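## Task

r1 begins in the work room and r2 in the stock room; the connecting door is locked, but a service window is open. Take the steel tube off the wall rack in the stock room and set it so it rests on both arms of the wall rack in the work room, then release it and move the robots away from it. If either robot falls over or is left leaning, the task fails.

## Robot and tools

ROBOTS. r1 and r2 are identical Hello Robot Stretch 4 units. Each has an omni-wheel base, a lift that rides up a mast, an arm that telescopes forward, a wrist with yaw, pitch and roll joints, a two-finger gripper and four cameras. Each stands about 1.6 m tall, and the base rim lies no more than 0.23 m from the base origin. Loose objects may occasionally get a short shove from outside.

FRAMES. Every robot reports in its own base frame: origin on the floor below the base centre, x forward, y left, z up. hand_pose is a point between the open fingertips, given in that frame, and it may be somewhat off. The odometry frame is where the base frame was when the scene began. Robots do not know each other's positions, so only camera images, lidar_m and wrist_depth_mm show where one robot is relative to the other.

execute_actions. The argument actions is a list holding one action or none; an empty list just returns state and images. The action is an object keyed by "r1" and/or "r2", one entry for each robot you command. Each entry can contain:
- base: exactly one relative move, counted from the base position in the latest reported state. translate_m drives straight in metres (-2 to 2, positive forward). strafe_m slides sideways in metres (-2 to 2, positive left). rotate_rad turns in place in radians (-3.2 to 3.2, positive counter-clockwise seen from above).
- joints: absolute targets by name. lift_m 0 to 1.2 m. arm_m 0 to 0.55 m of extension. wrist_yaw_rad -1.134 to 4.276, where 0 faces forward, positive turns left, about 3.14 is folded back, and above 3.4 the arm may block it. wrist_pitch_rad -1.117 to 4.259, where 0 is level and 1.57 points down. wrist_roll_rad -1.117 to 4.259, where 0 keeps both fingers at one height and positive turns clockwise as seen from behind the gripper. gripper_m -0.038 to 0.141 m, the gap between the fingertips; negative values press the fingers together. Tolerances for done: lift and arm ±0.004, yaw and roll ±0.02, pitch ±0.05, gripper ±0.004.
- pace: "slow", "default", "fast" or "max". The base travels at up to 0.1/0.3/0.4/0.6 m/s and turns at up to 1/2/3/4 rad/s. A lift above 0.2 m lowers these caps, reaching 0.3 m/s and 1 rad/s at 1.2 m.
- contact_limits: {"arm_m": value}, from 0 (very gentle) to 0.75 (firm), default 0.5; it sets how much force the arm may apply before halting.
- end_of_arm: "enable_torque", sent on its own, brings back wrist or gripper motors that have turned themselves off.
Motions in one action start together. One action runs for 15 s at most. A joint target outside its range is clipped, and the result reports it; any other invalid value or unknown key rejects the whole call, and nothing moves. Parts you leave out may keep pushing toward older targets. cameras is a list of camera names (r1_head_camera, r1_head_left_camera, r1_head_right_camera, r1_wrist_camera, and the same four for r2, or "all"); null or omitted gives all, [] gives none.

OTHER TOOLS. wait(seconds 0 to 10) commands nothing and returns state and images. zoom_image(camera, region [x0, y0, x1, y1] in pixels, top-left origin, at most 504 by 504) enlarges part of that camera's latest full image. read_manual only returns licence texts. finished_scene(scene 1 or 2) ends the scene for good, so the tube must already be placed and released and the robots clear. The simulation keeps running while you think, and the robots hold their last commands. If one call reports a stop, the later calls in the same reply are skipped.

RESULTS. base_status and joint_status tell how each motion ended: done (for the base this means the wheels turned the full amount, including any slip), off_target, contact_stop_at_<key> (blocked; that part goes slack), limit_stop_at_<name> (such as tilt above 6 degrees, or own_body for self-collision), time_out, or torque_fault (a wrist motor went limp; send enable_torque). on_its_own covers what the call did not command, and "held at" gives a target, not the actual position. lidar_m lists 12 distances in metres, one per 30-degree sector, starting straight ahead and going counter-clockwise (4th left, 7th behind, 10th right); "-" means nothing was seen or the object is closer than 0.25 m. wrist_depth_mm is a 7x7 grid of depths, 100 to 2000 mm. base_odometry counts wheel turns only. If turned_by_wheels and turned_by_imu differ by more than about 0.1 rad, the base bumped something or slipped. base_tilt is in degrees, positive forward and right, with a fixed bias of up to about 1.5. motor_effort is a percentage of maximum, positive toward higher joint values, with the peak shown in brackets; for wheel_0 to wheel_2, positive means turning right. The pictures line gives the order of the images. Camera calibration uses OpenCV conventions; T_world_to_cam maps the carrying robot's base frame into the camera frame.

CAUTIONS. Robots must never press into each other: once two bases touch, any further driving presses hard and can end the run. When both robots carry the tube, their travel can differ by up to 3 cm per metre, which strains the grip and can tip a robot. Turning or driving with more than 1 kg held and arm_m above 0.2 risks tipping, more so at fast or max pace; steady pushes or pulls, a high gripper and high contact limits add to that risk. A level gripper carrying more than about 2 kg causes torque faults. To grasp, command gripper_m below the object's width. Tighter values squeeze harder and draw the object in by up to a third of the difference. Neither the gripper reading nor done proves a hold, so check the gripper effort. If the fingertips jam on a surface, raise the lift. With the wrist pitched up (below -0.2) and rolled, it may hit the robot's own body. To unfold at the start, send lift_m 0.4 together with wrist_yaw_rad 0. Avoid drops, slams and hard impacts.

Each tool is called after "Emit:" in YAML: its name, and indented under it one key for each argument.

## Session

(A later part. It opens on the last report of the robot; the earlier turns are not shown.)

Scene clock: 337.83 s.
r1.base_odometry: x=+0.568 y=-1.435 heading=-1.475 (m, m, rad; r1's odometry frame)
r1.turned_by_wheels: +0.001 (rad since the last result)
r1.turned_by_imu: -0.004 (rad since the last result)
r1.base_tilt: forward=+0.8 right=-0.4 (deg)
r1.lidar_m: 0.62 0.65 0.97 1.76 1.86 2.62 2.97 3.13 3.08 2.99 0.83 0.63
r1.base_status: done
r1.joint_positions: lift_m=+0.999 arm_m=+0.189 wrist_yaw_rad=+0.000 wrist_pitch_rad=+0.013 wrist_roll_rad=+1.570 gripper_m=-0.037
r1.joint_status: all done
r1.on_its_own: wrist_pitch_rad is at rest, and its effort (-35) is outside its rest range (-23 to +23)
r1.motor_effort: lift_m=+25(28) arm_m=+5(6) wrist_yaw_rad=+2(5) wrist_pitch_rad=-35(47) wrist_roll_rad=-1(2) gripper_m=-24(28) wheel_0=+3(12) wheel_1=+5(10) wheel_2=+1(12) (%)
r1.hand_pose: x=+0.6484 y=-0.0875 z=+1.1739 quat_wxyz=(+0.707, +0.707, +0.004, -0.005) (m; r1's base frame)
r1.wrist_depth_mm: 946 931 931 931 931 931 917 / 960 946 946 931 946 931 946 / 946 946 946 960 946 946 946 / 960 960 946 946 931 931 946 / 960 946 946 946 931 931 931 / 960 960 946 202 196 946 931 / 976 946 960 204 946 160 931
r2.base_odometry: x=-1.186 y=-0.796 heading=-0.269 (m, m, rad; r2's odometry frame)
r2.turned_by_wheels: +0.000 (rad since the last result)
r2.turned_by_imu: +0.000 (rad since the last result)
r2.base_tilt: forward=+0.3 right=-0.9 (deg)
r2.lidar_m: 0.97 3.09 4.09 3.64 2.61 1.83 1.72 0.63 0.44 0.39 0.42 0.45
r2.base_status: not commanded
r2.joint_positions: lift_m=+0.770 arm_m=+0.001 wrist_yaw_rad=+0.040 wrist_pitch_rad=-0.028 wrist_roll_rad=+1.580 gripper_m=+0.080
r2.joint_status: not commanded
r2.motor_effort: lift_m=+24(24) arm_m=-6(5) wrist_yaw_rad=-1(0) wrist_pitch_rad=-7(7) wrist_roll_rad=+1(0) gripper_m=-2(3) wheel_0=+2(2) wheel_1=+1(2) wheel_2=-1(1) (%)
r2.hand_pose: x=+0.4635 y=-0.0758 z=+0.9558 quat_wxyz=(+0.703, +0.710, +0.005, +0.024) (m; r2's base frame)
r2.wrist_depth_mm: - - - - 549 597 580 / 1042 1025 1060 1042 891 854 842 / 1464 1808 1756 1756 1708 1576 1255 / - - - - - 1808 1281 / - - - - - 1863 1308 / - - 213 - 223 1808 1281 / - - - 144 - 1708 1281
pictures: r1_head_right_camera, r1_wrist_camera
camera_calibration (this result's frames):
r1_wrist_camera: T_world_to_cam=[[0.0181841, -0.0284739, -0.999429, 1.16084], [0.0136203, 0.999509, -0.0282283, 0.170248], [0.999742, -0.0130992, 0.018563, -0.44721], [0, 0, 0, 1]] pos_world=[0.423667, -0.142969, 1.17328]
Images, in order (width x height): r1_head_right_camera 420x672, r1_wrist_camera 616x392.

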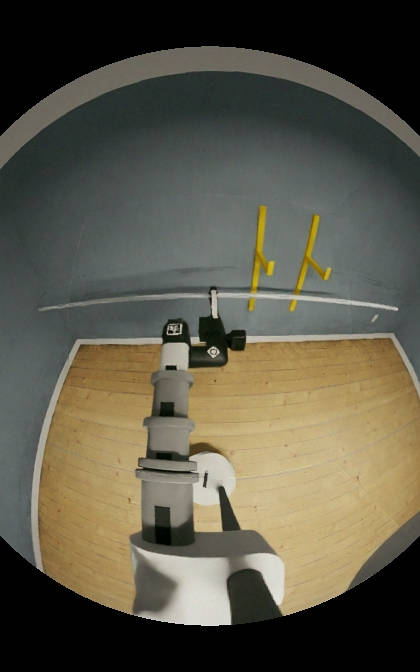

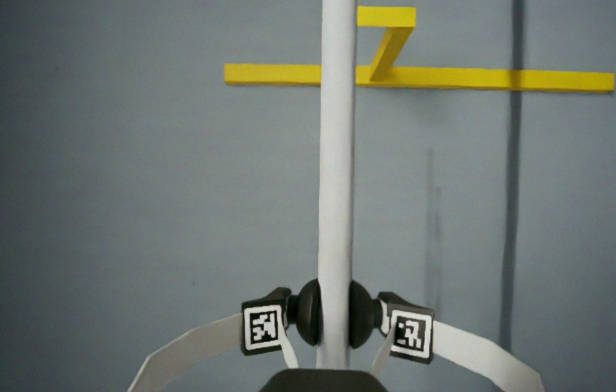

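Emit:
execute_actions:
  actions:
    - {"r1":{"base":{"strafe_m":-0.55},"joints":{"lift_m":1.02}}}
  cameras: ["r1_wrist_camera"]

Emit:
execute_actions:
  actions:
    - {"r1":{"base":{"translate_m":0.56}}}
  cameras: []

Emit:
execute_actions:
  actions:
    - {"r1":{"joints":{"lift_m":0.885},"pace":"slow"}}
  cameras: ["r1_head_right_camera","r1_wrist_camera"]

Scene clock: 345.27 s.
r1.base_odometry: x=+0.021 y=-1.487 heading=-1.475 (m, m, rad; r1's odometry frame)
r1.turned_by_wheels: +0.000 (rad since the last result)
r1.turned_by_imu: -0.004 (rad since the last result)
r1.base_tilt: forward=+0.7 right=-0.3 (deg)
r1.lidar_m: 0.61 0.65 0.97 2.31 2.43 3.05 2.99 3.13 2.52 2.43 0.84 0.62
r1.base_status: done
r1.joint_positions: lift_m=+1.019 arm_m=+0.189 wrist_yaw_rad=+0.000 wrist_pitch_rad=+0.013 wrist_roll_rad=+1.570 gripper_m=-0.037
r1.joint_status: all done
r1.on_its_own: wrist_pitch_rad is at rest, and its effort (-35) is outside its rest range (-23 to +23)
r1.motor_effort: lift_m=+24(23) arm_m=+5(5) wrist_yaw_rad=-1(2) wrist_pitch_rad=-35(36) wrist_roll_rad=+1(0) gripper_m=-23(24) wheel_0=+4(13) wheel_1=-4(14) wheel_2=+0(1) (%)
r1.hand_pose: x=+0.6484 y=-0.0874 z=+1.1940 quat_wxyz=(+0.707, +0.707, +0.005, -0.004) (m; r1's base frame)
r1.wrist_depth_mm: 917 931 917 917 917 904 904 / 931 931 931 917 917 917 917 / 931 917 931 891 904 917 917 / 931 931 931 931 931 917 904 / 931 946 931 917 931 904 904 / 931 931 931 202 196 917 917 / 931 931 931 203 585 160 917
r2.base_odometry: x=-1.186 y=-0.796 heading=-0.269 (m, m, rad; r2's odometry frame)
r2.turned_by_wheels: +0.000 (rad since the last result)
r2.turned_by_imu: +0.001 (rad since the last result)
r2.base_tilt: forward=+0.3 right=-0.9 (deg)
r2.lidar_m: 0.96 3.09 4.08 3.63 2.58 1.80 1.73 0.61 0.43 0.40 0.42 0.45
r2.base_status: not commanded
r2.joint_positions: lift_m=+0.770 arm_m=+0.001 wrist_yaw_rad=+0.040 wrist_pitch_rad=-0.028 wrist_roll_rad=+1.580 gripper_m=+0.080
r2.joint_status: not commanded
r2.motor_effort: lift_m=+24(24) arm_m=-6(5) wrist_yaw_rad=+0(0) wrist_pitch_rad=-7(7) wrist_roll_rad=+0(1) gripper_m=-1(2) wheel_0=+2(2) wheel_1=+1(2) wheel_2=-1(1) (%)
r2.hand_pose: x=+0.4635 y=-0.0758 z=+0.9558 quat_wxyz=(+0.703, +0.710, +0.005, +0.024) (m; r2's base frame)
r2.wrist_depth_mm: - - - - 559 597 580 / 1025 1060 1060 1042 891 854 831 / 1499 1756 1756 1756 1708 1499 1255 / - - - - - 1863 1281 / - - - - - 1863 1308 / - - 214 - 223 1808 1281 / - - - 144 - 1661 1255
pictures: r1_wrist_camera
camera_calibration (this result's frames):
r1_wrist_camera: T_world_to_cam=[[0.0182985, -0.0284655, -0.999427, 1.18085], [0.0131631, 0.999515, -0.028227, 0.170977], [0.999746, -0.012639, 0.0186643, -0.447708], [0, 0, 0, 1]] pos_world=[0.423736, -0.142939, 1.19336]
Images, in order (width x height): r1_wrist_camera 616x392.

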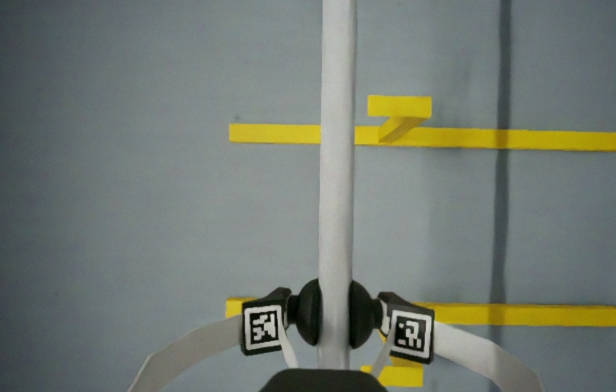

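Scene clock: 348.63 s.
r1.base_odometry: x=+0.075 y=-2.045 heading=-1.474 (m, m, rad; r1's odometry frame)
r1.turned_by_wheels: +0.001 (rad since the last result)
r1.turned_by_imu: -0.002 (rad since the last result)
r1.base_tilt: forward=+0.9 right=-0.5 (deg)
r1.lidar_m: 0.45 0.47 0.95 2.30 2.40 3.40 3.59 3.36 2.54 2.46 0.85 0.51
r1.base_status: done
r1.joint_positions: lift_m=+1.019 arm_m=+0.189 wrist_yaw_rad=+0.000 wrist_pitch_rad=+0.013 wrist_roll_rad=+1.570 gripper_m=-0.037
r1.joint_status: not commanded
r1.on_its_own: wrist_pitch_rad is at rest, and its effort (-35) is outside its rest range (-23 to +23)
r1.motor_effort: lift_m=+24(24) arm_m=+5(5) wrist_yaw_rad=+1(2) wrist_pitch_rad=-35(35) wrist_roll_rad=+0(1) gripper_m=-27(25) wheel_0=+3(12) wheel_1=+5(10) wheel_2=+1(12) (%)
r1.hand_pose: x=+0.6484 y=-0.0875 z=+1.1940 quat_wxyz=(+0.707, +0.707, +0.004, -0.005) (m; r1's base frame)
r1.wrist_depth_mm: 362 332 330 327 324 325 324 / 362 359 359 357 357 355 351 / 364 362 362 357 357 355 353 / 364 362 362 357 357 353 353 / 364 362 359 359 357 357 355 / 366 362 364 201 196 357 355 / 364 362 362 204 359 160 355
r2.base_odometry: x=-1.186 y=-0.796 heading=-0.269 (m, m, rad; r2's odometry frame)
r2.turned_by_wheels: +0.000 (rad since the last result)
r2.turned_by_imu: +0.000 (rad since the last result)
r2.base_tilt: forward=+0.3 right=-0.9 (deg)
r2.lidar_m: 0.97 3.07 4.05 3.62 2.59 1.79 1.74 0.64 0.43 0.40 0.41 0.46
r2.base_status: not commanded
r2.joint_positions: lift_m=+0.770 arm_m=+0.001 wrist_yaw_rad=+0.040 wrist_pitch_rad=-0.028 wrist_roll_rad=+1.580 gripper_m=+0.080
r2.joint_status: not commanded
r2.motor_effort: lift_m=+24(24) arm_m=-5(5) wrist_yaw_rad=+0(0) wrist_pitch_rad=-7(7) wrist_roll_rad=+0(0) gripper_m=-2(2) wheel_0=+2(2) wheel_1=+1(1) wheel_2=-1(1) (%)
r2.hand_pose: x=+0.4635 y=-0.0758 z=+0.9558 quat_wxyz=(+0.703, +0.710, +0.005, +0.024) (m; r2's base frame)
r2.wrist_depth_mm: - - - - 549 597 580 / 1025 1060 1060 1042 891 866 842 / 1499 1808 1756 1708 1708 1576 1255 / - - - - - 1863 1308 / - - - - - 1863 1308 / - - 214 - 223 1808 1281 / - - - 144 - 1708 1281
pictures: none
No camera images: the call's "cameras" was empty. Leave "cameras" out to get every camera's image.

Scene clock: 350.57 s.
r1.base_odometry: x=+0.075 y=-2.045 heading=-1.474 (m, m, rad; r1's odometry frame)
r1.turned_by_wheels: +0.000 (rad since the last result)
r1.turned_by_imu: -0.001 (rad since the last result)
r1.base_tilt: forward=+0.7 right=-0.3 (deg)
r1.lidar_m: 0.44 0.46 0.97 2.29 2.39 3.39 3.59 3.36 2.52 2.45 0.83 0.50
r1.base_status: not commanded
r1.joint_positions: lift_m=+0.885 arm_m=+0.189 wrist_yaw_rad=+0.000 wrist_pitch_rad=+0.000 wrist_roll_rad=+1.570 gripper_m=-0.037
r1.joint_status: all done
r1.motor_effort: lift_m=+13(21) arm_m=+5(6) wrist_yaw_rad=+0(1) wrist_pitch_rad=+1(35) wrist_roll_rad=+1(0) gripper_m=-26(26) wheel_0=+3(3) wheel_1=+6(5) wheel_2=+1(1) (%)
r1.hand_pose: x=+0.6484 y=-0.0874 z=+1.0635 quat_wxyz=(+0.707, +0.707, +0.000, +0.000) (m; r1's base frame)
r1.wrist_depth_mm: 336 334 330 327 325 320 319 / 366 364 359 357 353 349 347 / 368 364 364 357 353 351 347 / 368 366 359 359 355 351 349 / 368 366 362 357 355 353 351 / 370 366 364 202 200 353 351 / 370 366 364 202 355 154 351
r2.base_odometry: x=-1.186 y=-0.796 heading=-0.269 (m, m, rad; r2's odometry frame)
r2.turned_by_wheels: +0.000 (rad since the last result)
r2.turned_by_imu: +0.000 (rad since the last result)
r2.base_tilt: forward=+0.4 right=-0.9 (deg)
r2.lidar_m: 0.99 3.07 4.06 3.61 2.60 1.80 1.74 0.61 0.43 0.39 0.41 0.46
r2.base_status: not commanded
r2.joint_positions: lift_m=+0.770 arm_m=+0.001 wrist_yaw_rad=+0.040 wrist_pitch_rad=-0.028 wrist_roll_rad=+1.580 gripper_m=+0.080
r2.joint_status: not commanded
r2.motor_effort: lift_m=+24(24) arm_m=-5(5) wrist_yaw_rad=+0(0) wrist_pitch_rad=-7(7) wrist_roll_rad=+0(0) gripper_m=-3(3) wheel_0=+2(2) wheel_1=+1(1) wheel_2=-1(1) (%)
r2.hand_pose: x=+0.4635 y=-0.0758 z=+0.9558 quat_wxyz=(+0.703, +0.710, +0.005, +0.024) (m; r2's base frame)
r2.wrist_depth_mm: - - - - 554 597 580 / 1025 1042 1042 1060 891 866 842 / 1499 1756 1756 1808 1708 1537 1229 / - - - - - 1863 1308 / - - - - - 1863 1308 / - - 214 - 223 1808 1281 / - - - 144 - 1661 1255
pictures: r1_head_right_camera, r1_wrist_camera
camera_calibration (this result's frames):
r1_wrist_camera: T_world_to_cam=[[0.0305644, -0.0284668, -0.999127, 1.04212], [0.0136269, 0.999513, -0.028061, 0.166849], [0.99944, -0.0127574, 0.0309374, -0.458154], [0, 0, 0, 1]] pos_world=[0.423772, -0.142947, 1.06007]
Images, in order (width x height): r1_head_right_camera 420x672, r1_wrist_camera 616x392.

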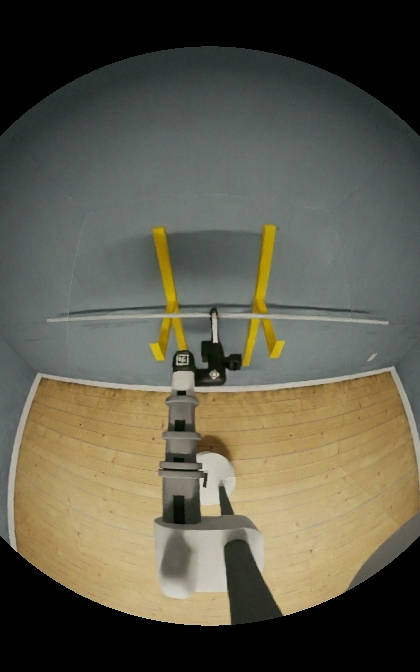

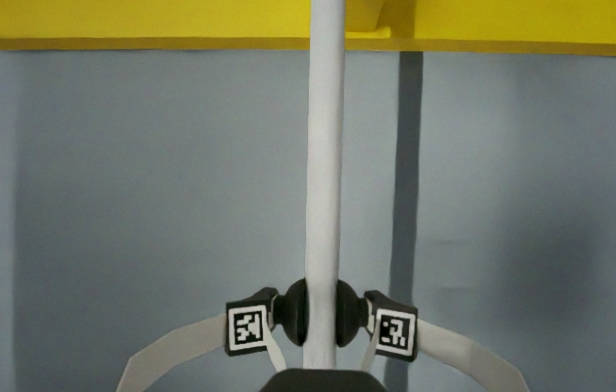

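Emit:
execute_actions:
  actions:
    - {"r1":{"joints":{"gripper_m":0.06}}}
  cameras: []

Emit:
execute_actions:
  actions:
    - {"r1":{"base":{"translate_m":-0.6},"joints":{"arm_m":0},"pace":"fast"}}
  cameras: ["r1_head_right_camera"]

Scene clock: 354.43 s.
r1.base_odometry: x=+0.075 y=-2.045 heading=-1.474 (m, m, rad; r1's odometry frame)
r1.turned_by_wheels: +0.000 (rad since the last result)
r1.turned_by_imu: -0.002 (rad since the last result)
r1.base_tilt: forward=+0.8 right=-0.4 (deg)
r1.lidar_m: 0.45 0.47 1.00 2.29 2.40 3.39 3.59 3.37 2.53 2.45 0.86 0.50
r1.base_status: not commanded
r1.joint_positions: lift_m=+0.885 arm_m=+0.189 wrist_yaw_rad=+0.000 wrist_pitch_rad=+0.002 wrist_roll_rad=+1.570 gripper_m=+0.060
r1.joint_status: all done
r1.motor_effort: lift_m=+14(13) arm_m=+5(5) wrist_yaw_rad=+1(5) wrist_pitch_rad=-5(5) wrist_roll_rad=+1(0) gripper_m=-5(25) wheel_0=+3(3) wheel_1=+5(5) wheel_2=+1(1) (%)
r1.hand_pose: x=+0.6484 y=-0.0875 z=+1.0630 quat_wxyz=(+0.707, +0.707, +0.001, -0.001) (m; r1's base frame)
r1.wrist_depth_mm: 338 336 330 327 324 322 322 / 368 364 362 355 353 351 349 / 368 362 362 357 355 351 349 / 368 366 362 357 355 353 349 / 368 368 362 357 355 353 349 / 370 366 213 359 212 355 353 / 368 368 362 220 355 353 351
r2.base_odometry: x=-1.186 y=-0.796 heading=-0.269 (m, m, rad; r2's odometry frame)
r2.turned_by_wheels: +0.000 (rad since the last result)
r2.turned_by_imu: +0.000 (rad since the last result)
r2.base_tilt: forward=+0.3 right=-0.9 (deg)
r2.lidar_m: 0.97 3.07 4.08 3.63 2.58 1.81 1.73 0.63 0.42 0.39 0.42 0.46
r2.base_status: not commanded
r2.joint_positions: lift_m=+0.770 arm_m=+0.001 wrist_yaw_rad=+0.040 wrist_pitch_rad=-0.028 wrist_roll_rad=+1.580 gripper_m=+0.080
r2.joint_status: not commanded
r2.motor_effort: lift_m=+24(24) arm_m=-5(6) wrist_yaw_rad=+0(0) wrist_pitch_rad=-7(7) wrist_roll_rad=+0(1) gripper_m=-2(2) wheel_0=+2(2) wheel_1=+1(1) wheel_2=-1(1) (%)
r2.hand_pose: x=+0.4635 y=-0.0758 z=+0.9558 quat_wxyz=(+0.703, +0.710, +0.005, +0.024) (m; r2's base frame)
r2.wrist_depth_mm: - - - - 549 591 574 / 1025 1042 1060 1042 891 866 842 / 1464 1756 1756 1756 1708 1499 1255 / - - - - - 1863 1308 / - - - - - 1863 1308 / - - 214 - 222 1808 1281 / - - - 144 - 1708 1281
pictures: none
No camera images: the call's "cameras" was empty. Leave "cameras" out to get every camera's image.

Scene clock: 357.43 s.
r1.base_odometry: x=+0.017 y=-1.447 heading=-1.475 (m, m, rad; r1's odometry frame)
r1.turned_by_wheels: +0.000 (rad since the last result)
r1.turned_by_imu: +0.000 (rad since the last result)
r1.base_tilt: forward=+0.8 right=-0.3 (deg)
r1.lidar_m: 1.04 1.31 2.04 2.31 2.43 3.03 2.94 3.09 2.51 2.42 1.88 1.07
r1.base_status: done
r1.joint_positions: lift_m=+0.885 arm_m=+0.002 wrist_yaw_rad=+0.000 wrist_pitch_rad=+0.002 wrist_roll_rad=+1.570 gripper_m=+0.060
r1.joint_status: all done
r1.motor_effort: lift_m=+14(14) arm_m=-6(7) wrist_yaw_rad=+0(2) wrist_pitch_rad=-5(6) wrist_roll_rad=+0(1) gripper_m=-3(5) wheel_0=-5(8) wheel_1=-3(8) wheel_2=+2(13) (%)
r1.hand_pose: x=+0.4612 y=-0.0875 z=+1.0628 quat_wxyz=(+0.707, +0.707, +0.001, -0.001) (m; r1's base frame)
r1.wrist_depth_mm: 1160 1182 1160 1160 1138 1118 1118 / 1182 1182 1160 1160 1138 1138 1118 / 1182 1160 1182 1160 1138 1160 1138 / 1182 1182 1160 1160 1138 1138 1118 / 1182 1182 1160 1160 1160 1138 1138 / 1182 1182 213 1138 213 1138 1138 / 1182 1182 1160 1042 1160 1138 1138
r2.base_odometry: x=-1.186 y=-0.796 heading=-0.269 (m, m, rad; r2's odometry frame)
r2.turned_by_wheels: +0.000 (rad since the last result)
r2.turned_by_imu: +0.000 (rad since the last result)
r2.base_tilt: forward=+0.3 right=-0.8 (deg)
r2.lidar_m: 0.96 3.08 4.08 3.63 2.57 1.80 1.74 0.63 0.43 0.40 0.42 0.46
r2.base_status: not commanded
r2.joint_positions: lift_m=+0.770 arm_m=+0.001 wrist_yaw_rad=+0.040 wrist_pitch_rad=-0.028 wrist_roll_rad=+1.580 gripper_m=+0.080
r2.joint_status: not commanded
r2.motor_effort: lift_m=+24(24) arm_m=-5(5) wrist_yaw_rad=+0(0) wrist_pitch_rad=-7(6) wrist_roll_rad=+1(1) gripper_m=-1(1) wheel_0=+2(2) wheel_1=+2(1) wheel_2=-1(1) (%)
r2.hand_pose: x=+0.4635 y=-0.0758 z=+0.9558 quat_wxyz=(+0.703, +0.710, +0.005, +0.024) (m; r2's base frame)
r2.wrist_depth_mm: - - - - 549 597 585 / 1025 1042 1042 1042 878 866 831 / 1499 1756 1708 1756 1708 1537 1205 / - - - - - 1921 1281 / - - - - - 1921 1308 / - - 214 - 223 1863 1281 / - - - 144 - 1708 1308
pictures: r1_head_right_camera
Images, in order (width x height): r1_head_right_camera 420x672.

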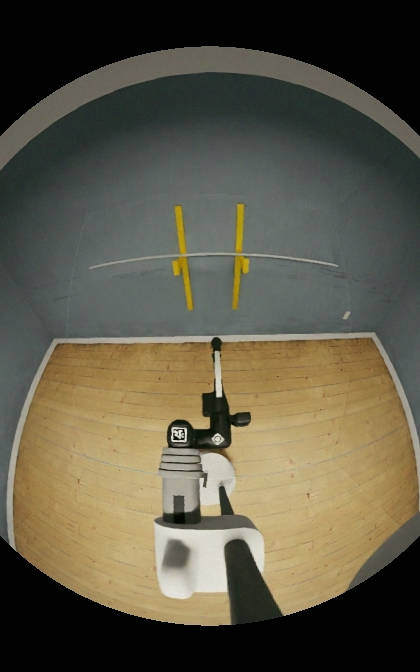

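Emit:
finished_scene:
  scene: 1

The scene is finished: the task was done.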